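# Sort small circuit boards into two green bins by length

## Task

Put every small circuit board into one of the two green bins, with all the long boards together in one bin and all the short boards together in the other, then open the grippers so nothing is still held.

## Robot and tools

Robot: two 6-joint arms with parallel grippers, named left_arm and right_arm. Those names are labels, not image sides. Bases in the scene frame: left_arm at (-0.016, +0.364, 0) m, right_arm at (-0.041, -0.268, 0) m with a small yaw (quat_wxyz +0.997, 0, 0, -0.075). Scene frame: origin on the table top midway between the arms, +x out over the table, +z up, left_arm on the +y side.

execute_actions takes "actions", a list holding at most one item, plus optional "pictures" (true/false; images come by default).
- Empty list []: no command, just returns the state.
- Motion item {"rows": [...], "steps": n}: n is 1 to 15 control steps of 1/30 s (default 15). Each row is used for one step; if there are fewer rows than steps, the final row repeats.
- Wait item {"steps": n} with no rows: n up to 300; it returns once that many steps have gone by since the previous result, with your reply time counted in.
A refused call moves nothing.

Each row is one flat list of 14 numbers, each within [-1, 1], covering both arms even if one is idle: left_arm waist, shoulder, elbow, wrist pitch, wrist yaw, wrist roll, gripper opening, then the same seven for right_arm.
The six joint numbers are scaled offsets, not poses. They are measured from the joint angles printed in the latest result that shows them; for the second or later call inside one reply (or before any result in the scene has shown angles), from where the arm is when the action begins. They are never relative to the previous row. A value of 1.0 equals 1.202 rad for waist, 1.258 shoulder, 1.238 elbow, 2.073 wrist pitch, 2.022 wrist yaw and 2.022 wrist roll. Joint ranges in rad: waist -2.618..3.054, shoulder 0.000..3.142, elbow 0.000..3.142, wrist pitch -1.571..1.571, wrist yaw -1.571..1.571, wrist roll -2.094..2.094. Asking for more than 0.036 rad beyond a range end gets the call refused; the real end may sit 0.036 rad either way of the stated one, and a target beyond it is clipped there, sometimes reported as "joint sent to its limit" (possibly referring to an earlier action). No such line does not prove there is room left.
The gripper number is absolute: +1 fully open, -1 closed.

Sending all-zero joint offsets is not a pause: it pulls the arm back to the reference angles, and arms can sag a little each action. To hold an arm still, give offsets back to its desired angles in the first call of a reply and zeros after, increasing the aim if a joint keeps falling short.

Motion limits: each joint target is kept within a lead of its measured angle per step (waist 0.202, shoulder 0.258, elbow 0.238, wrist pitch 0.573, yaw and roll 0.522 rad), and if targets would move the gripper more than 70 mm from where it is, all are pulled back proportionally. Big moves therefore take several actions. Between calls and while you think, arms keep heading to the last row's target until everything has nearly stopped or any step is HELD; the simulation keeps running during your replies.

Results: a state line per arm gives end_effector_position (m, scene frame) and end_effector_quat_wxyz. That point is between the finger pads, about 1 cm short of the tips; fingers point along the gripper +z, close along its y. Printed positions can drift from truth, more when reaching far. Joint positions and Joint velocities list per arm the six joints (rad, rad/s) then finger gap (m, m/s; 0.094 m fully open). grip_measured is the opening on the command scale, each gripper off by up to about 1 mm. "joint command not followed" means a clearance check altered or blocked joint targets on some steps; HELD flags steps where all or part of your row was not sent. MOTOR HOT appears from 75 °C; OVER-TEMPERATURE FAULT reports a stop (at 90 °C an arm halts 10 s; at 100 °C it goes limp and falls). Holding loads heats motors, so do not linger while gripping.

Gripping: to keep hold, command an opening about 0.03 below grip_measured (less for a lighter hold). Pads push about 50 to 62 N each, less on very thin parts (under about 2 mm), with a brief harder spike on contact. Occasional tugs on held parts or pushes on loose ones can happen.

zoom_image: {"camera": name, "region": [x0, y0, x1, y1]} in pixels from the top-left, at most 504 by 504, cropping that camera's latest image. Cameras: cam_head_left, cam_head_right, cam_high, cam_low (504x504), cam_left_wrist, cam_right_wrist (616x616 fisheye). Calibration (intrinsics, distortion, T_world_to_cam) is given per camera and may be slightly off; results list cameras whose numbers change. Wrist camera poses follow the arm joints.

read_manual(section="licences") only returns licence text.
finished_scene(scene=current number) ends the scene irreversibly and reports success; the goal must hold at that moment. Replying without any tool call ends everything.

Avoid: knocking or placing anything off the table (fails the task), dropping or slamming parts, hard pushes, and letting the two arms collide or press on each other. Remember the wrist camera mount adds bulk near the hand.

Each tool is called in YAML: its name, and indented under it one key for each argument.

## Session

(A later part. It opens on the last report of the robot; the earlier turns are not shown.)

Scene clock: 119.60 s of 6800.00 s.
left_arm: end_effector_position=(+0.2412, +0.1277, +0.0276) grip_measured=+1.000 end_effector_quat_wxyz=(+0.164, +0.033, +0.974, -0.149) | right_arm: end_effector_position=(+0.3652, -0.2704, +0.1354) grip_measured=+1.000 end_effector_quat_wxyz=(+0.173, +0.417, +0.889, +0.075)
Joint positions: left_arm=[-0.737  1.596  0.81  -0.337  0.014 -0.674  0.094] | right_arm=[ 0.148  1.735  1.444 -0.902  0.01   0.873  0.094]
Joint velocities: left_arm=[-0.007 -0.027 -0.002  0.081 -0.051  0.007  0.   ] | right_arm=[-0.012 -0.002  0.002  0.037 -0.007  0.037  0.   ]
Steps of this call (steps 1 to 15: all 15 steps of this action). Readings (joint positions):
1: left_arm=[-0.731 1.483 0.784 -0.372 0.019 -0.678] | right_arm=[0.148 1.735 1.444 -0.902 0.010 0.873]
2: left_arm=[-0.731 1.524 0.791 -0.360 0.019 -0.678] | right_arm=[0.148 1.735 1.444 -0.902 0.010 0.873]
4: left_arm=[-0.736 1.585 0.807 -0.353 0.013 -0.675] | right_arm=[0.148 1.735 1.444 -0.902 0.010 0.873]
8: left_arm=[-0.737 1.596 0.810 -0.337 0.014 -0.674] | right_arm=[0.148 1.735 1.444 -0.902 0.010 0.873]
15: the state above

execute_actions:
  actions:
    - {"rows":[[0,0.03,0,0,0,0,-1,0,0,0,0,0,0,1]]}
  pictures: false

execute_actions:
  actions:
    - {"rows":[[0,-0.25,0,0,0,0,-1,0,0,0,0,0,0,1]]}

Scene clock: 122.70 s of 6800.00 s.
left_arm: end_effector_position=(+0.2408, +0.1304, +0.0198) grip_measured=-0.967 end_effector_quat_wxyz=(+0.157, +0.031, +0.977, -0.139) | right_arm: end_effector_position=(+0.3652, -0.2704, +0.1354) grip_measured=+1.000 end_effector_quat_wxyz=(+0.173, +0.417, +0.889, +0.075)
Joint positions: left_arm=[-0.735  1.621  0.812 -0.339  0.008 -0.674  0.002] | right_arm=[ 0.148  1.735  1.444 -0.902  0.01   0.873  0.094]
Joint velocities: left_arm=[-0.012 -0.022 -0.007 -0.037 -0.022  0.022 -0.   ] | right_arm=[ 0.017  0.012  0.007  0.007  0.022 -0.066  0.   ]
Steps of this call (steps 1 to 15: the robot went on to your last target; steps 16 to 78: nothing new was sent; steps 79 to 93: all 15 steps of this action). Readings (joint positions):
79: left_arm=[-0.737 1.596 0.812 -0.340 0.007 -0.674] | right_arm=[0.148 1.735 1.444 -0.902 0.010 0.873]
80: left_arm=[-0.735 1.599 0.812 -0.341 -0.001 -0.674] | right_arm=[0.148 1.735 1.444 -0.902 0.010 0.873]
82: left_arm=[-0.735 1.610 0.812 -0.341 -0.004 -0.674] | right_arm=[0.148 1.735 1.444 -0.902 0.010 0.873]
86: left_arm=[-0.735 1.621 0.812 -0.340 0.003 -0.674] | right_arm=[0.148 1.735 1.444 -0.902 0.010 0.873]
93: the state above

Scene clock: 123.20 s of 6800.00 s.
left_arm: end_effector_position=(+0.2552, +0.1172, +0.1355) grip_measured=-0.967 end_effector_quat_wxyz=(+0.284, +0.030, +0.926, -0.247) | right_arm: end_effector_position=(+0.3652, -0.2704, +0.1354) grip_measured=+1.000 end_effector_quat_wxyz=(+0.173, +0.417, +0.889, +0.075)
Joint positions: left_arm=[-0.735  1.297  0.819 -0.321  0.009 -0.674  0.002] | right_arm=[ 0.148  1.735  1.444 -0.902  0.01   0.873  0.094]
Joint velocities: left_arm=[-0.007 -0.012 -0.002  0.081  0.007 -0.037 -0.   ] | right_arm=[-0.002  0.002  0.007  0.022  0.037 -0.051  0.   ]
Steps of this call (steps 1 to 15: all 15 steps of this action). Readings (joint positions):
1: left_arm=[-0.735 1.595 0.808 -0.340 0.009 -0.674] | right_arm=[0.148 1.735 1.444 -0.902 0.010 0.873]
2: left_arm=[-0.735 1.540 0.797 -0.352 0.009 -0.674] | right_arm=[0.148 1.735 1.444 -0.902 0.010 0.873]
4: left_arm=[-0.735 1.403 0.796 -0.357 0.009 -0.674] | right_arm=[0.148 1.735 1.444 -0.902 0.010 0.873]
8: left_arm=[-0.735 1.291 0.819 -0.314 0.009 -0.674] | right_arm=[0.148 1.735 1.444 -0.902 0.010 0.873]
15: the state above
camera_calibration (this result's frames):
cam_left_wrist: T_world_to_cam=[[-0.0736677, -0.850765, 0.520357, 0.0466673], [-0.995429, 0.0309305, -0.0903542, 0.291266], [0.0607753, -0.524635, -0.849155, 0.273365], [0, 0, 0, 1]] pos_world=[0.276759, 0.174111, 0.234163]
cam_right_wrist: T_world_to_cam=[[-0.6995, -0.63582, -0.32624, 0.134625], [-0.67166, 0.74085, -0.00374389, 0.490746], [0.244075, 0.216503, -0.94528, 0.208043], [0, 0, 0, 1]] pos_world=[0.373006, -0.323015, 0.242416]

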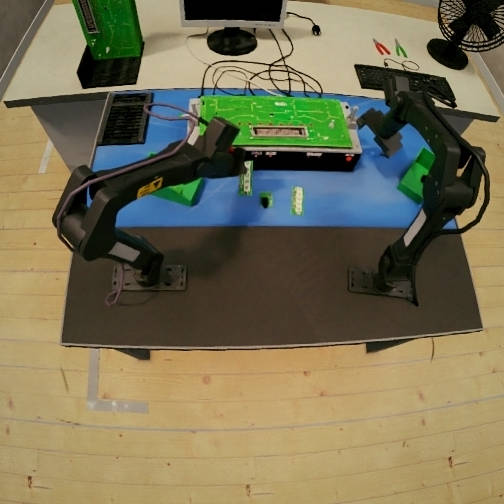

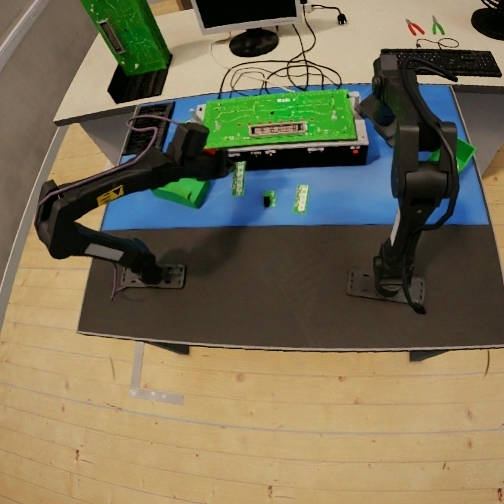

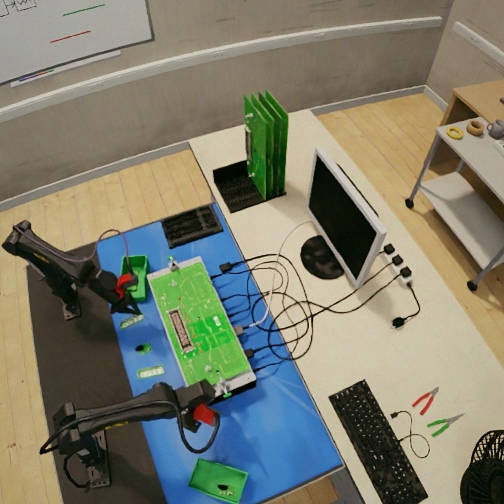

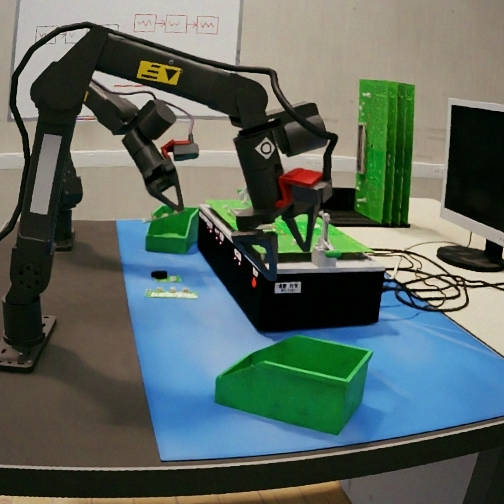

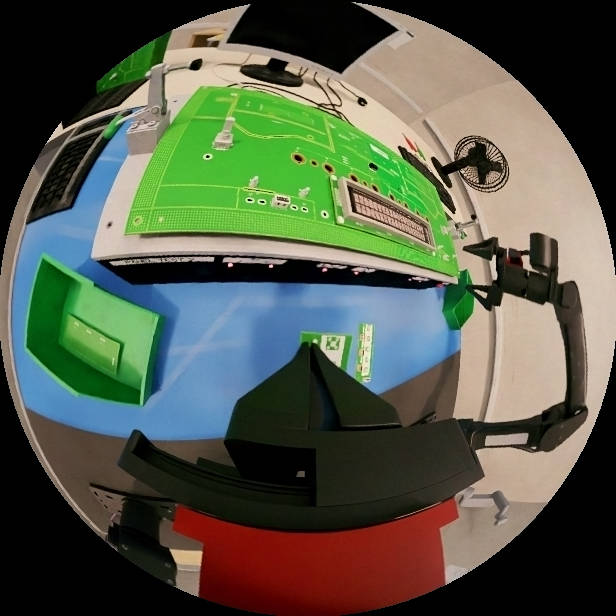

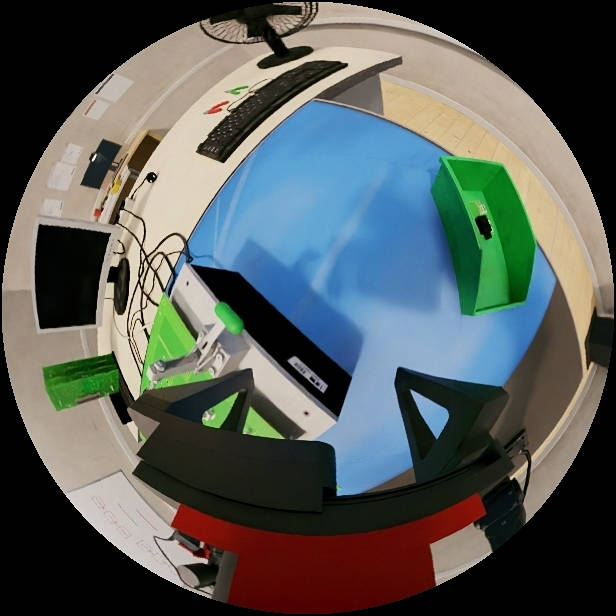

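execute_actions:
  actions:
    - {"rows":[[0.453,0,0,-0.15,0,0,-1,0.715,0.044,-0.069,0.079,0,0,1]]}
  pictures: false

execute_actions:
  actions:
    - {"steps":15}

Scene clock: 128.30 s of 6800.00 s.
left_arm: end_effector_position=(+0.2891, +0.3068, +0.0946) grip_measured=-0.967 end_effector_quat_wxyz=(+0.220, -0.233, +0.942, -0.103) | right_arm: end_effector_position=(+0.3649, -0.1600, +0.1325) grip_measured=+1.000 end_effector_quat_wxyz=(+0.264, +0.268, +0.927, -0.005)
Joint positions: left_arm=[-0.185  1.297  0.821 -0.605  0.003 -0.674  0.002] | right_arm=[ 0.548  1.752  1.399 -0.792  0.333  0.887  0.094]
Joint velocities: left_arm=[-0.012  0.007  0.012 -0.066  0.022  0.022  0.   ] | right_arm=[ 0.237  0.007 -0.007 -0.051  0.447  0.242  0.   ]
Steps of this call (steps 1 to 15: the robot went on to your last target; steps 16 to 90: nothing new was sent; then 1.60 s passed at rest; steps 91 to 105: all 15 steps of this action). Readings (joint positions):
91: left_arm=[-0.710 1.297 0.821 -0.349 0.026 -0.674] | right_arm=[0.163 1.736 1.435 -0.885 0.018 0.873]
92: left_arm=[-0.657 1.297 0.821 -0.388 0.033 -0.674] | right_arm=[0.193 1.739 1.423 -0.860 0.025 0.873]
94: left_arm=[-0.515 1.297 0.821 -0.469 0.030 -0.674] | right_arm=[0.290 1.755 1.404 -0.815 0.028 0.877]
98: left_arm=[-0.235 1.297 0.821 -0.552 0.010 -0.674] | right_arm=[0.400 1.752 1.403 -0.804 0.222 0.868]
105: the state above

Scene clock: 128.80 s of 6800.00 s.
left_arm: end_effector_position=(+0.2866, +0.3069, +0.0934) grip_measured=-0.967 end_effector_quat_wxyz=(+0.214, -0.233, +0.943, -0.101) | right_arm: end_effector_position=(+0.3461, -0.1157, +0.1375) grip_measured=+1.000 end_effector_quat_wxyz=(+0.293, +0.219, +0.930, -0.028)
Joint positions: left_arm=[-0.185  1.297  0.821 -0.616  0.005 -0.674  0.002] | right_arm=[ 0.711  1.752  1.398 -0.81   0.45   0.929  0.094]
Joint velocities: left_arm=[-0.002  0.002  0.002 -0.022 -0.007  0.007 -0.   ] | right_arm=[ 0.11   0.002  0.012 -0.037  0.139  0.081  0.   ]
Steps of this call (steps 1 to 15: the robot went on to your last target). Readings (joint positions):
1: left_arm=[-0.185 1.297 0.821 -0.608 0.004 -0.674] | right_arm=[0.556 1.752 1.399 -0.796 0.348 0.892]
2: left_arm=[-0.185 1.297 0.821 -0.610 0.004 -0.674] | right_arm=[0.564 1.752 1.399 -0.800 0.362 0.896]
4: left_arm=[-0.185 1.297 0.821 -0.612 0.005 -0.674] | right_arm=[0.580 1.752 1.399 -0.809 0.388 0.903]
8: left_arm=[-0.185 1.297 0.821 -0.615 0.005 -0.674] | right_arm=[0.613 1.752 1.399 -0.813 0.421 0.917]
15: the state above
camera_calibration (this result's frames):
cam_left_wrist: T_world_to_cam=[[0.508409, -0.788451, 0.346216, 0.0625457], [-0.858389, -0.496006, 0.130947, 0.414647], [0.0684803, -0.363763, -0.928971, 0.291032], [0, 0, 0, 1]] pos_world=[0.3042, 0.360848, 0.194409]
cam_right_wrist: T_world_to_cam=[[-0.39986, -0.908274, -0.123086, 0.057136], [-0.846611, 0.417451, -0.330127, 0.431251], [0.351228, -0.0277988, -0.935877, 0.114601], [0, 0, 0, 1]] pos_world=[0.347697, -0.124945, 0.256653]

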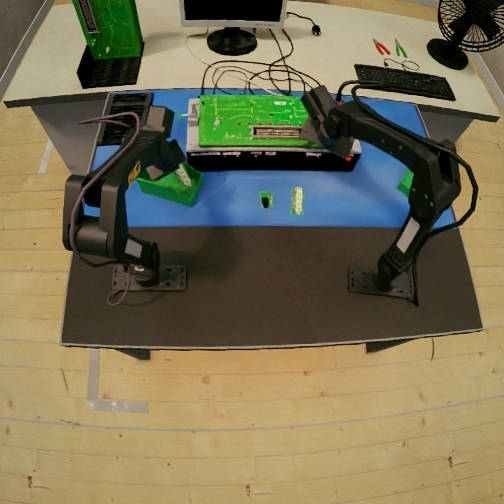

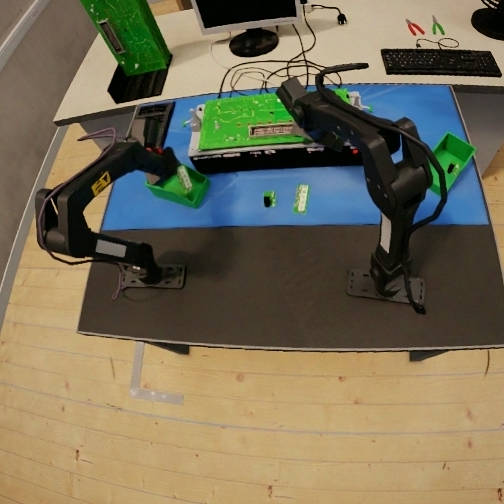

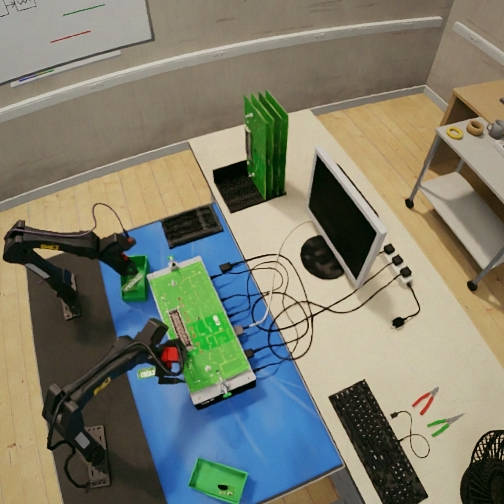

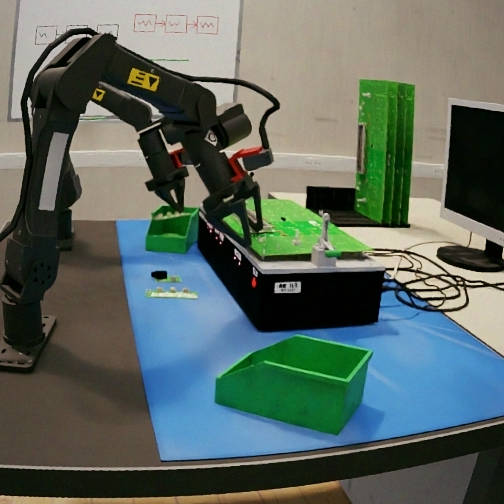

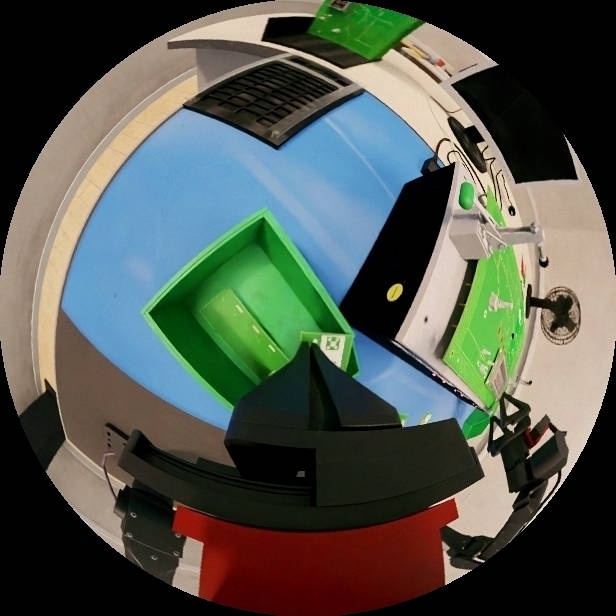

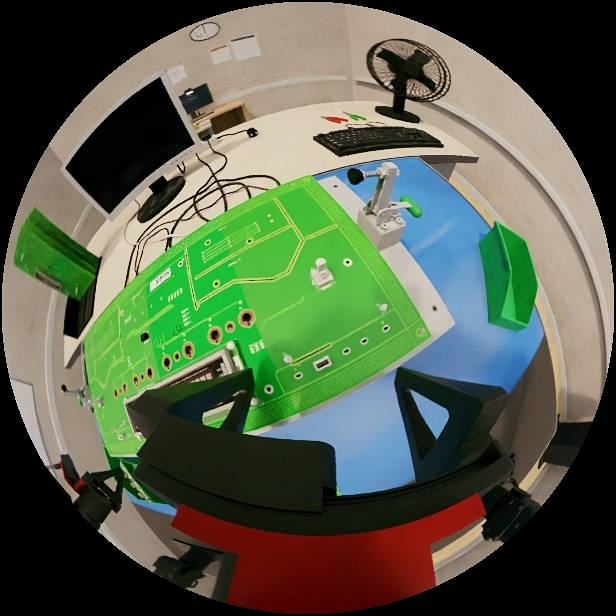

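execute_actions:
  actions:
    - {"rows":[[0.06,0,0,0,0,0,-1,0,-0.12,0,0,0,0,1]],"steps":10}
  pictures: false

execute_actions:
  actions:
    - {"rows":[[0,0,0,0,0,0,1,0.24,0,-0.03,0.03,-0.22,-0.035,1]]}
  pictures: false

execute_actions:
  actions:
    - {"steps":10}
  pictures: false

Scene clock: 132.73 s of 6800.00 s.
left_arm: end_effector_position=(+0.2897, +0.3266, +0.0934) grip_measured=-0.967 end_effector_quat_wxyz=(+0.217, -0.264, +0.935, -0.096) | right_arm: end_effector_position=(+0.3345, -0.0926, +0.1672) grip_measured=+1.000 end_effector_quat_wxyz=(+0.296, +0.202, +0.932, +0.058)
Joint positions: left_arm=[-0.119  1.297  0.821 -0.616  0.009 -0.674  0.002] | right_arm=[ 0.725  1.641  1.368 -0.769  0.327  0.912  0.094]
Joint velocities: left_arm=[-0.007 -0.017  0.007 -0.037 -0.037  0.007  0.   ] | right_arm=[-0.706 -0.383  0.002 -0.139  0.916  0.095  0.   ]
Steps of this call (steps 1 to 60: the robot went on to your last target; steps 61 to 100: nothing new was sent; then 0.27 s passed at rest; steps 101 to 110: all 10 steps of this action). Readings (joint positions):
101: left_arm=[-0.176 1.297 0.821 -0.616 0.011 -0.674] | right_arm=[1.012 1.785 1.368 -0.751 0.036 0.883]
102: left_arm=[-0.158 1.297 0.821 -0.616 0.013 -0.674] | right_arm=[0.996 1.775 1.368 -0.758 0.067 0.886]
104: left_arm=[-0.127 1.297 0.821 -0.616 0.010 -0.674] | right_arm=[0.940 1.743 1.368 -0.761 0.130 0.892]
108: left_arm=[-0.119 1.297 0.821 -0.616 0.009 -0.674] | right_arm=[0.788 1.672 1.368 -0.762 0.258 0.904]
110: the state above

Scene clock: 133.23 s of 6800.00 s.
left_arm: end_effector_position=(+0.2897, +0.3266, +0.0934) grip_measured=+1.000 end_effector_quat_wxyz=(+0.217, -0.264, +0.935, -0.096) | right_arm: end_effector_position=(+0.2143, +0.0640, +0.1584) grip_measured=+1.000 end_effector_quat_wxyz=(+0.144, -0.022, +0.961, +0.236)
Joint positions: left_arm=[-0.119  1.297  0.821 -0.616  0.009 -0.674  0.094] | right_arm=[ 1.025  1.636  1.345 -0.727 -0.091  0.854  0.094]
Joint velocities: left_arm=[-0.002  0.002 -0.017  0.037  0.007 -0.037  0.   ] | right_arm=[-0.037 -0.002  0.002 -0.037 -0.154 -0.066  0.   ]
Steps of this call (steps 1 to 15: all 15 steps of this action). Readings (joint positions):
1: left_arm=[-0.119 1.297 0.821 -0.616 0.009 -0.674] | right_arm=[0.717 1.632 1.368 -0.768 0.312 0.909]
2: left_arm=[-0.119 1.297 0.821 -0.616 0.009 -0.674] | right_arm=[0.729 1.629 1.368 -0.762 0.274 0.904]
4: left_arm=[-0.119 1.297 0.821 -0.616 0.009 -0.674] | right_arm=[0.798 1.631 1.366 -0.751 0.191 0.893]
8: left_arm=[-0.119 1.297 0.821 -0.616 0.009 -0.674] | right_arm=[0.972 1.635 1.353 -0.731 0.031 0.871]
15: the state above

Scene clock: 133.57 s of 6800.00 s.
left_arm: end_effector_position=(+0.2897, +0.3266, +0.0934) grip_measured=+1.000 end_effector_quat_wxyz=(+0.217, -0.264, +0.935, -0.096) | right_arm: end_effector_position=(+0.2123, +0.0656, +0.1587) grip_measured=+1.000 end_effector_quat_wxyz=(+0.138, -0.025, +0.960, +0.241)
Joint positions: left_arm=[-0.119  1.297  0.821 -0.616  0.009 -0.674  0.094] | right_arm=[ 1.024  1.636  1.345 -0.727 -0.109  0.851  0.094]
Joint velocities: left_arm=[-0.012 -0.002 -0.002 -0.037 -0.007 -0.037  0.   ] | right_arm=[ 0.002 -0.002 -0.007  0.007  0.066  0.022  0.   ]
Steps of this call (steps 1 to 10: the robot went on to your last target). Readings (joint positions):
1: left_arm=[-0.119 1.297 0.821 -0.616 0.009 -0.674] | right_arm=[1.024 1.636 1.345 -0.727 -0.094 0.853]
2: left_arm=[-0.119 1.297 0.821 -0.616 0.009 -0.674] | right_arm=[1.024 1.636 1.345 -0.727 -0.098 0.853]
4: left_arm=[-0.119 1.297 0.821 -0.616 0.009 -0.674] | right_arm=[1.024 1.636 1.345 -0.727 -0.102 0.852]
8: left_arm=[-0.119 1.297 0.821 -0.616 0.009 -0.674] | right_arm=[1.024 1.636 1.345 -0.727 -0.107 0.852]
10: the state above

execute_actions:
  actions:
    - {"rows":[[0,-0.15,0,0,0,0,1,-0.014,0.226,-0.162,0.151,0.054,0,1]]}
  pictures: false

execute_actions:
  actions:
    - {"steps":10}

Scene clock: 137.07 s of 6800.00 s.
left_arm: end_effector_position=(+0.2902, +0.3265, +0.1481) grip_measured=+1.000 end_effector_quat_wxyz=(+0.303, -0.256, +0.908, -0.132) | right_arm: end_effector_position=(+0.2351, +0.0676, +0.0328) grip_measured=+1.000 end_effector_quat_wxyz=(+0.135, -0.012, +0.975, +0.177)
Joint positions: left_arm=[-0.119  1.107  0.817 -0.607  0.009 -0.674  0.094] | right_arm=[ 1.02   1.887  1.183 -0.419 -0.028  0.85   0.094]
Joint velocities: left_arm=[ 0.017 -0.017 -0.017  0.022 -0.007 -0.051  0.   ] | right_arm=[-0.012  0.007 -0.017 -0.022  0.066 -0.007  0.   ]
Steps of this call (steps 1 to 30: the robot went on to your last target; steps 31 to 90: nothing new was sent; steps 91 to 105: all 15 steps of this action). Readings (joint positions):
91: left_arm=[-0.119 1.277 0.818 -0.615 0.009 -0.674] | right_arm=[1.024 1.645 1.334 -0.705 -0.105 0.851]
92: left_arm=[-0.119 1.237 0.812 -0.620 0.009 -0.674] | right_arm=[1.024 1.661 1.320 -0.668 -0.098 0.851]
94: left_arm=[-0.119 1.152 0.813 -0.618 0.009 -0.674] | right_arm=[1.024 1.727 1.286 -0.604 -0.082 0.851]
98: left_arm=[-0.119 1.107 0.817 -0.605 0.009 -0.674] | right_arm=[1.023 1.888 1.190 -0.496 -0.048 0.847]
105: the state above

Scene clock: 137.40 s of 6800.00 s.
left_arm: end_effector_position=(+0.2902, +0.3265, +0.1481) grip_measured=+1.000 end_effector_quat_wxyz=(+0.303, -0.256, +0.908, -0.132) | right_arm: end_effector_position=(+0.2352, +0.0676, +0.0328) grip_measured=+1.000 end_effector_quat_wxyz=(+0.135, -0.011, +0.975, +0.177)
Joint positions: left_arm=[-0.119  1.107  0.817 -0.607  0.009 -0.674  0.094] | right_arm=[ 1.02   1.887  1.183 -0.419 -0.027  0.852  0.094]
Joint velocities: left_arm=[ 0.007  0.022 -0.012 -0.022  0.007  0.007  0.   ] | right_arm=[ 0.017  0.027  0.002 -0.066  0.066 -0.022  0.   ]
Steps of this call (steps 1 to 10: the robot went on to your last target). Readings (joint positions):
1: left_arm=[-0.119 1.107 0.817 -0.607 0.009 -0.674] | right_arm=[1.020 1.887 1.183 -0.419 -0.027 0.850]
2: left_arm=[-0.119 1.107 0.817 -0.607 0.009 -0.674] | right_arm=[1.020 1.887 1.183 -0.419 -0.027 0.851]
4: left_arm=[-0.119 1.107 0.817 -0.607 0.009 -0.674] | right_arm=[1.020 1.887 1.183 -0.419 -0.027 0.852]
8: left_arm=[-0.119 1.107 0.817 -0.607 0.009 -0.674] | right_arm=[1.020 1.887 1.183 -0.419 -0.027 0.852]
10: the state above
camera_calibration (this result's frames):
cam_left_wrist: T_world_to_cam=[[0.479366, -0.742992, 0.467088, 0.0329168], [-0.835757, -0.548885, -0.0153807, 0.452645], [0.267805, -0.382999, -0.884077, 0.290543], [0, 0, 0, 1]] pos_world=[0.284713, 0.384184, 0.248449]
cam_right_wrist: T_world_to_cam=[[0.0774294, -0.917622, -0.38984, 0.0635141], [-0.996994, -0.0702322, -0.0327059, 0.284882], [0.00263231, 0.391201, -0.920302, 0.113825], [0, 0, 0, 1]] pos_world=[0.278808, 0.0337613, 0.138831]

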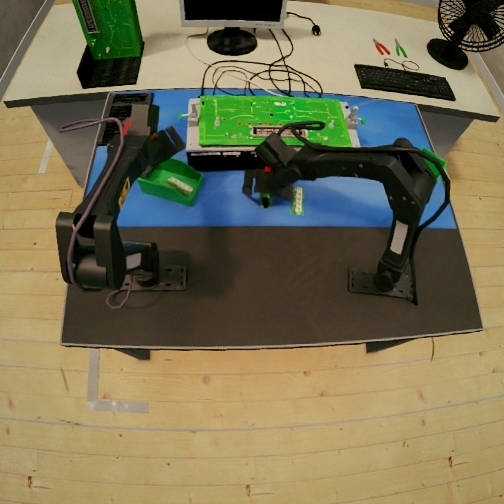

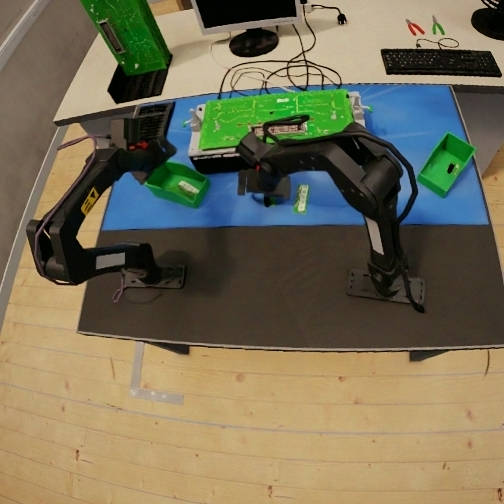

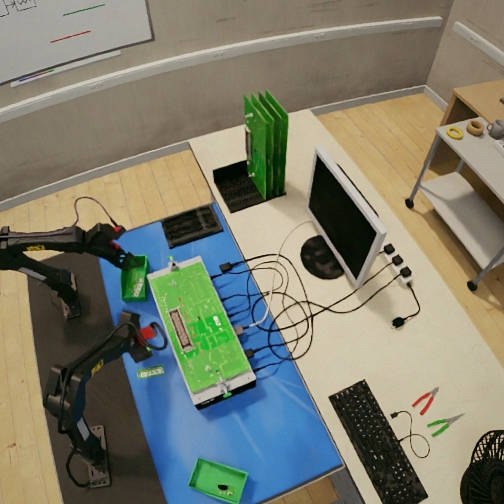

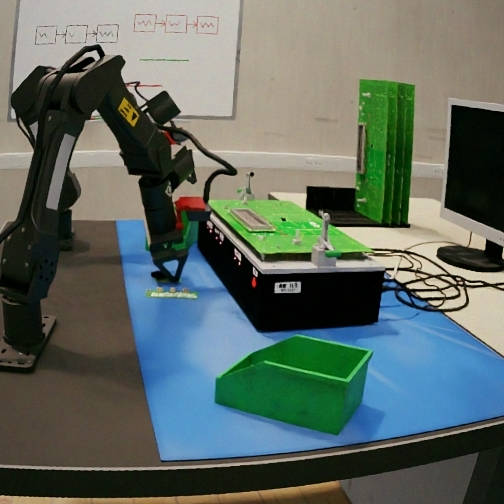

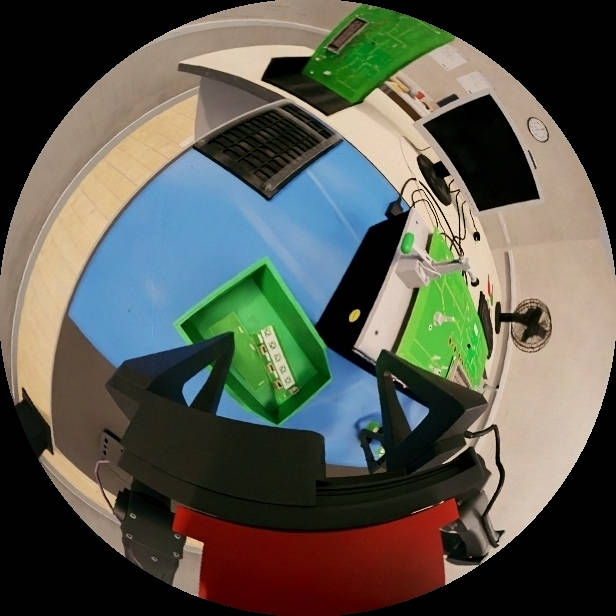

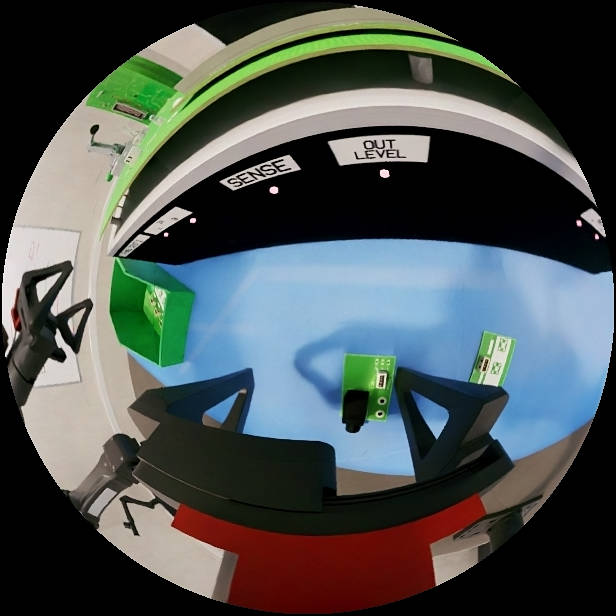

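Within the fingers; close while pressing down.

execute_actions:
  actions:
    - {"rows":[[0,0,0,0,0,0,1,0,0.04,0,0,0,0,-1]]}
  pictures: false

execute_actions:
  actions:
    - {"rows":[[0,0,0,0,0,0,1,0,-0.25,0,0,0,0,-1]]}

Scene clock: 140.47 s of 6800.00 s.
left_arm: end_effector_position=(+0.2902, +0.3265, +0.1481) grip_measured=+1.000 end_effector_quat_wxyz=(+0.303, -0.256, +0.908, -0.132) | right_arm: end_effector_position=(+0.2371, +0.0640, +0.0212) grip_measured=-0.941 end_effector_quat_wxyz=(+0.131, -0.008, +0.978, +0.164)
Joint positions: left_arm=[-0.119  1.107  0.817 -0.607  0.009 -0.674  0.094] | right_arm=[ 1.015  1.916  1.183 -0.414 -0.017  0.851  0.003]
Joint velocities: left_arm=[-0.007  0.012  0.012  0.066  0.066 -0.007  0.   ] | right_arm=[ 0.002 -0.007  0.002 -0.051  0.051 -0.051  0.001]
Steps of this call (steps 1 to 15: the robot went on to your last target; steps 16 to 77: nothing new was sent; steps 78 to 92: all 15 steps of this action). Readings (joint positions):
78: left_arm=[-0.119 1.107 0.817 -0.607 0.009 -0.674] | right_arm=[1.020 1.887 1.183 -0.419 -0.027 0.852]
79: left_arm=[-0.119 1.107 0.817 -0.607 0.009 -0.674] | right_arm=[1.020 1.893 1.183 -0.419 -0.027 0.852]
81: left_arm=[-0.119 1.107 0.817 -0.607 0.009 -0.674] | right_arm=[1.017 1.902 1.183 -0.438 -0.003 0.851]
85: left_arm=[-0.119 1.107 0.817 -0.607 0.009 -0.674] | right_arm=[1.015 1.915 1.183 -0.416 -0.016 0.851]
92: the state above

Scene clock: 140.97 s of 6800.00 s.
left_arm: end_effector_position=(+0.2902, +0.3265, +0.1481) grip_measured=+1.000 end_effector_quat_wxyz=(+0.303, -0.256, +0.908, -0.132) | right_arm: end_effector_position=(+0.2434, +0.0716, +0.1551) grip_measured=-0.941 end_effector_quat_wxyz=(+0.232, -0.009, +0.931, +0.281)
Joint positions: left_arm=[-0.119  1.107  0.817 -0.607  0.009 -0.674  0.094] | right_arm=[ 1.015  1.596  1.177 -0.405 -0.018  0.851  0.003]
Joint velocities: left_arm=[-0.007  0.002  0.002 -0.066  0.007  0.022  0.   ] | right_arm=[-0.002  0.002 -0.002 -0.007  0.022 -0.007  0.   ]
Steps of this call (steps 1 to 15: all 15 steps of this action). Readings (joint positions):
1: left_arm=[-0.119 1.107 0.817 -0.607 0.009 -0.674] | right_arm=[1.015 1.899 1.181 -0.414 -0.018 0.851]
2: left_arm=[-0.119 1.107 0.817 -0.607 0.009 -0.674] | right_arm=[1.015 1.869 1.171 -0.423 -0.018 0.851]
4: left_arm=[-0.119 1.107 0.817 -0.607 0.009 -0.674] | right_arm=[1.015 1.781 1.166 -0.434 -0.018 0.851]
8: left_arm=[-0.119 1.107 0.817 -0.607 0.009 -0.674] | right_arm=[1.015 1.612 1.169 -0.418 -0.018 0.851]
15: the state above
camera_calibration (this result's frames):
cam_left_wrist: T_world_to_cam=[[0.479366, -0.742992, 0.467088, 0.0329168], [-0.835757, -0.548885, -0.0153807, 0.452645], [0.267805, -0.382999, -0.884077, 0.290543], [0, 0, 0, 1]] pos_world=[0.284713, 0.384184, 0.248449]
cam_right_wrist: T_world_to_cam=[[0.16471, -0.812695, -0.558925, 0.11164], [-0.969881, -0.0303535, -0.24168, 0.32034], [0.179447, 0.581898, -0.793217, 0.148327], [0, 0, 0, 1]] pos_world=[0.265687, 0.0141411, 0.257474]

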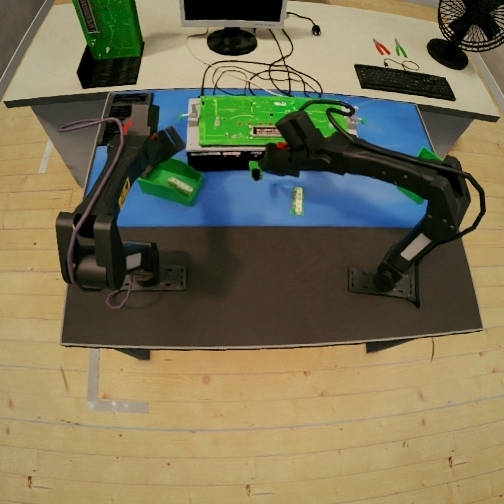

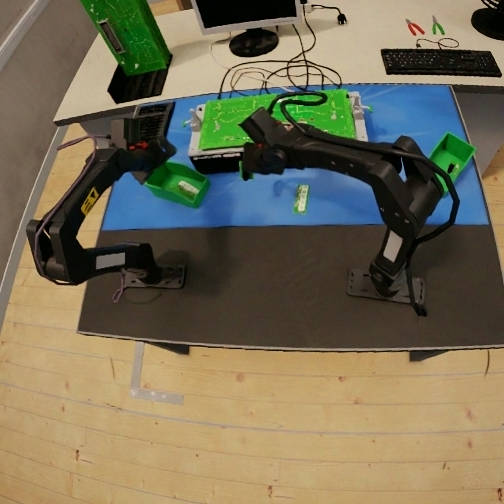

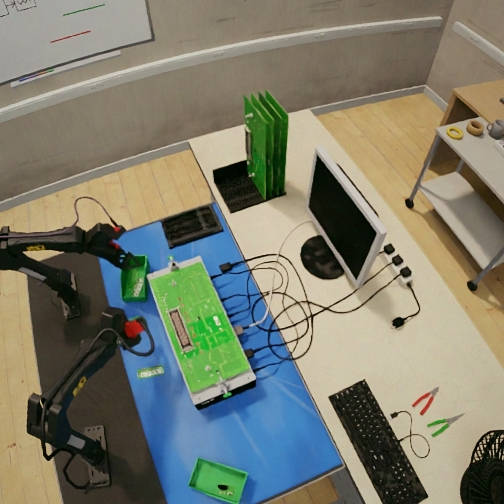

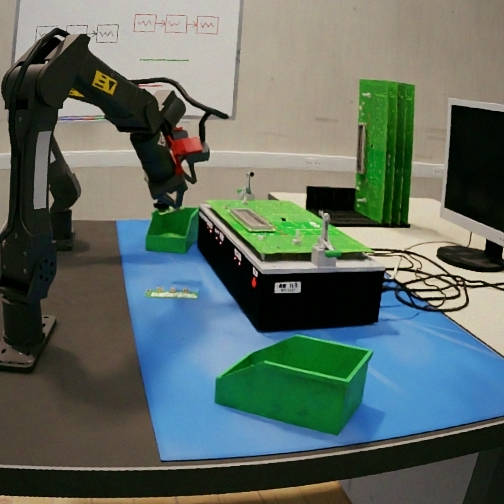

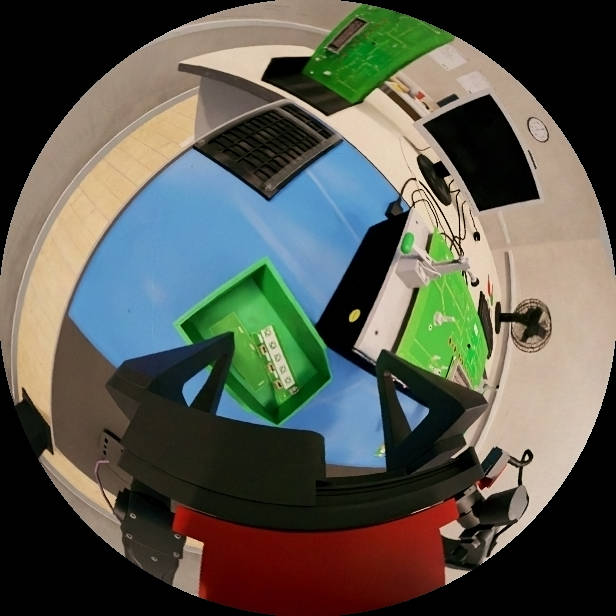

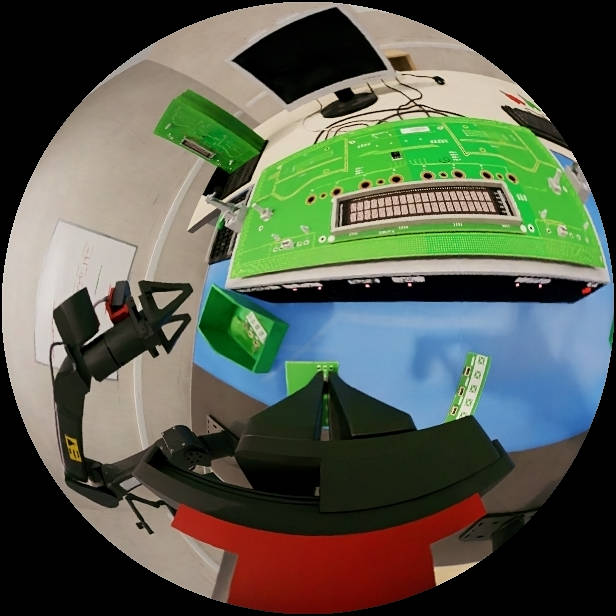

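execute_actions:
  actions:
    - {"rows":[[0,0,0,0,0,0,1,-1,0,0.1,-0.1,0,0,-1]]}
  pictures: false

execute_actions:
  actions:
    - {"steps":15}
  pictures: false

Scene clock: 145.23 s of 6800.00 s.
left_arm: end_effector_position=(+0.2902, +0.3265, +0.1481) grip_measured=+1.000 end_effector_quat_wxyz=(+0.303, -0.256, +0.908, -0.132) | right_arm: end_effector_position=(+0.3931, -0.2658, +0.1648) grip_measured=-0.940 end_effector_quat_wxyz=(+0.297, +0.389, +0.860, +0.147)
Joint positions: left_arm=[-0.119  1.107  0.817 -0.607  0.009 -0.674  0.094] | right_arm=[ 0.143  1.602  1.268 -0.562 -0.027  0.851  0.003]
Joint velocities: left_arm=[-0.032  0.012 -0.007 -0.037 -0.007 -0.022  0.   ] | right_arm=[-1.829 -0.007  0.007 -0.11   0.066 -0.007  0.   ]
Steps of this call (steps 1 to 15: the robot went on to your last target; steps 16 to 90: nothing new was sent; then 0.77 s passed at rest; steps 91 to 105: all 15 steps of this action). Readings (joint positions):
91: left_arm=[-0.119 1.107 0.817 -0.607 0.009 -0.674] | right_arm=[0.997 1.598 1.190 -0.433 -0.029 0.851]
92: left_arm=[-0.119 1.107 0.817 -0.607 0.009 -0.674] | right_arm=[0.963 1.601 1.209 -0.468 -0.038 0.851]
94: left_arm=[-0.119 1.107 0.817 -0.607 0.009 -0.674] | right_arm=[0.855 1.602 1.240 -0.505 -0.039 0.851]
98: left_arm=[-0.119 1.107 0.817 -0.607 0.009 -0.674] | right_arm=[0.602 1.602 1.268 -0.531 -0.034 0.851]
105: the state above

Scene clock: 145.73 s of 6800.00 s.
left_arm: end_effector_position=(+0.2902, +0.3265, +0.1481) grip_measured=+1.000 end_effector_quat_wxyz=(+0.303, -0.256, +0.908, -0.132) | right_arm: end_effector_position=(+0.3625, -0.4108, +0.1599) grip_measured=-0.940 end_effector_quat_wxyz=(+0.304, +0.533, +0.785, +0.084)
Joint positions: left_arm=[-0.119  1.107  0.817 -0.607  0.009 -0.674  0.094] | right_arm=[-0.195  1.602  1.268 -0.594 -0.012  0.851  0.003]
Joint velocities: left_arm=[-0.007  0.007 -0.002 -0.066 -0.007  0.007  0.   ] | right_arm=[ 0.012  0.022 -0.012 -0.066 -0.022  0.022 -0.001]
Steps of this call (steps 1 to 15: the robot went on to your last target). Readings (joint positions):
1: left_arm=[-0.119 1.107 0.817 -0.607 0.009 -0.674] | right_arm=[0.077 1.602 1.268 -0.564 -0.027 0.851]
2: left_arm=[-0.119 1.107 0.817 -0.607 0.009 -0.674] | right_arm=[0.011 1.602 1.268 -0.566 -0.026 0.851]
4: left_arm=[-0.119 1.107 0.817 -0.607 0.009 -0.674] | right_arm=[-0.116 1.602 1.268 -0.568 -0.023 0.851]
8: left_arm=[-0.119 1.107 0.817 -0.607 0.009 -0.674] | right_arm=[-0.216 1.602 1.268 -0.582 -0.003 0.851]
15: the state above

execute_actions:
  actions:
    - {"rows":[[-0.755,0.71,0.73,-0.137,0,-0.141,1,-0.22,0.106,0.142,-0.15,0,0,-1]]}
  pictures: false

execute_actions:
  actions:
    - {"steps":20}

Scene clock: 148.70 s of 6800.00 s.
left_arm: end_effector_position=(+0.2809, -0.0140, +0.1265) grip_measured=+1.000 end_effector_quat_wxyz=(+0.140, -0.011, +0.975, -0.171) | right_arm: end_effector_position=(+0.2894, -0.5007, +0.1239) grip_measured=-0.940 end_effector_quat_wxyz=(+0.179, +0.659, +0.730, +0.025)
Joint positions: left_arm=[-0.911  1.968  1.683 -0.84  -0.016 -0.931  0.094] | right_arm=[-0.468  1.741  1.411 -0.877 -0.009  0.851  0.003]
Joint velocities: left_arm=[-1.458  0.486  0.247  0.022  0.051 -0.183  0.   ] | right_arm=[ 0.017  0.012 -0.002  0.007 -0.095 -0.037  0.001]
Steps of this call (steps 1 to 15: the robot went on to your last target; steps 16 to 74: nothing new was sent; steps 75 to 89: all 15 steps of this action). Readings (joint positions):
75: left_arm=[-0.150 1.144 0.862 -0.671 -0.008 -0.721] | right_arm=[-0.214 1.619 1.296 -0.645 -0.024 0.851]
76: left_arm=[-0.213 1.222 0.941 -0.738 -0.012 -0.769] | right_arm=[-0.250 1.649 1.340 -0.696 -0.033 0.851]
78: left_arm=[-0.348 1.400 1.108 -0.783 -0.009 -0.832] | right_arm=[-0.356 1.702 1.396 -0.740 -0.033 0.851]
82: left_arm=[-0.570 1.705 1.395 -0.805 -0.003 -0.892] | right_arm=[-0.487 1.741 1.411 -0.818 -0.008 0.851]
89: the state above

Scene clock: 149.37 s of 6800.00 s.
left_arm: end_effector_position=(+0.2272, -0.0451, +0.1116) grip_measured=+1.000 end_effector_quat_wxyz=(+0.098, +0.040, +0.980, -0.167) | right_arm: end_effector_position=(+0.2874, -0.4992, +0.1230) grip_measured=-0.940 end_effector_quat_wxyz=(+0.174, +0.660, +0.731, +0.025)
Joint positions: left_arm=[-1.027  2.002  1.695 -0.874  0.019 -0.951  0.094] | right_arm=[-0.468  1.741  1.411 -0.888 -0.009  0.851  0.003]
Joint velocities: left_arm=[-0.002  0.002  0.022  0.022  0.11   0.007  0.   ] | right_arm=[-0.007 -0.007 -0.012 -0.007  0.007 -0.037 -0.001]
Steps of this call (steps 1 to 20: the robot went on to your last target). Readings (joint positions):
1: left_arm=[-0.960 1.983 1.690 -0.841 -0.010 -0.935] | right_arm=[-0.468 1.741 1.411 -0.879 -0.009 0.851]
2: left_arm=[-1.003 1.993 1.694 -0.843 -0.001 -0.937] | right_arm=[-0.468 1.741 1.411 -0.882 -0.009 0.851]
4: left_arm=[-1.056 2.002 1.695 -0.851 0.017 -0.941] | right_arm=[-0.468 1.741 1.411 -0.884 -0.009 0.851]
8: left_arm=[-1.051 2.002 1.695 -0.865 0.025 -0.947] | right_arm=[-0.468 1.741 1.411 -0.886 -0.009 0.851]
20: the state above
camera_calibration (this result's frames):
cam_left_wrist: T_world_to_cam=[[0.0339621, -0.935474, 0.35176, -0.0905174], [-0.956062, 0.0721373, 0.28415, 0.217396], [-0.29119, -0.345955, -0.891921, 0.26239], [0, 0, 0, 1]] pos_world=[0.287323, -0.00958398, 0.204099]
cam_right_wrist: T_world_to_cam=[[-0.939617, -0.133209, -0.315239, 0.249205], [-0.147343, 0.988856, 0.0213219, 0.577919], [0.308885, 0.0664824, -0.948773, 0.171732], [0, 0, 0, 1]] pos_world=[0.266264, -0.5497, 0.229171]

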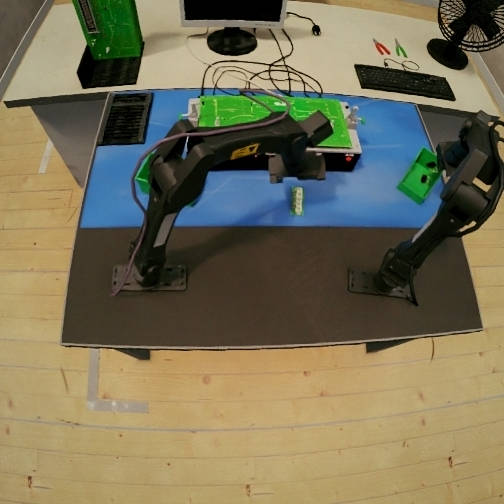

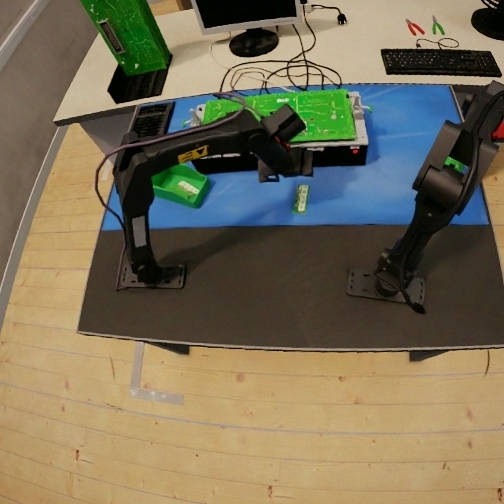

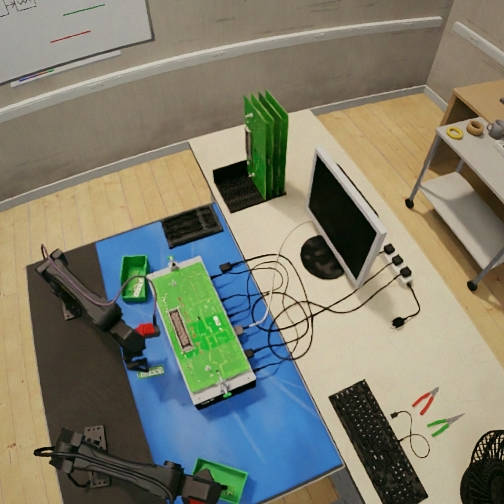

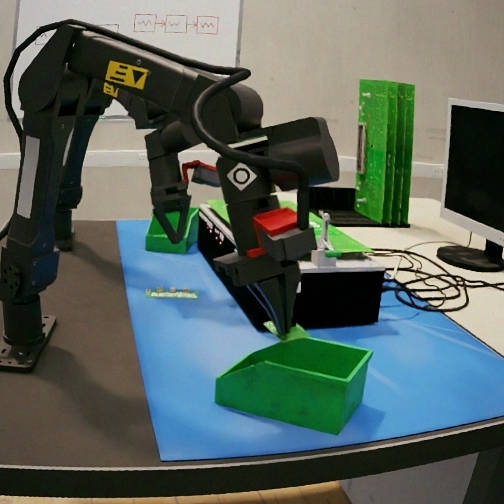

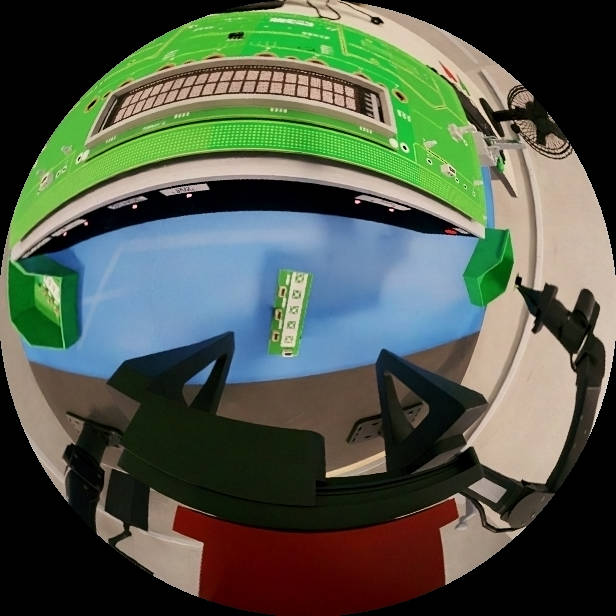

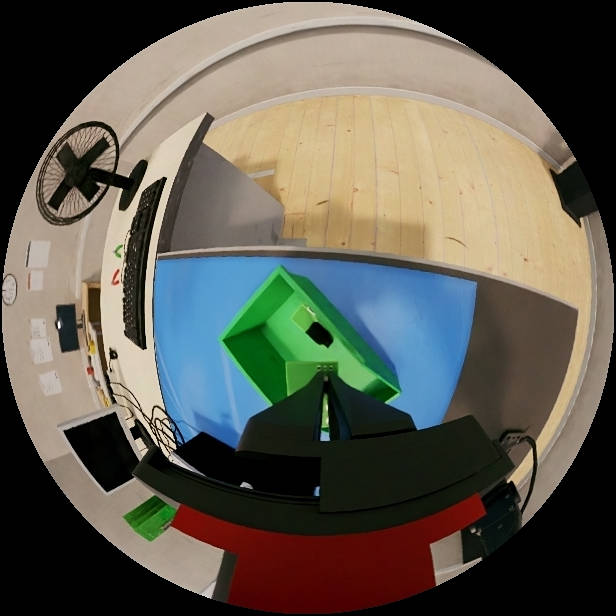

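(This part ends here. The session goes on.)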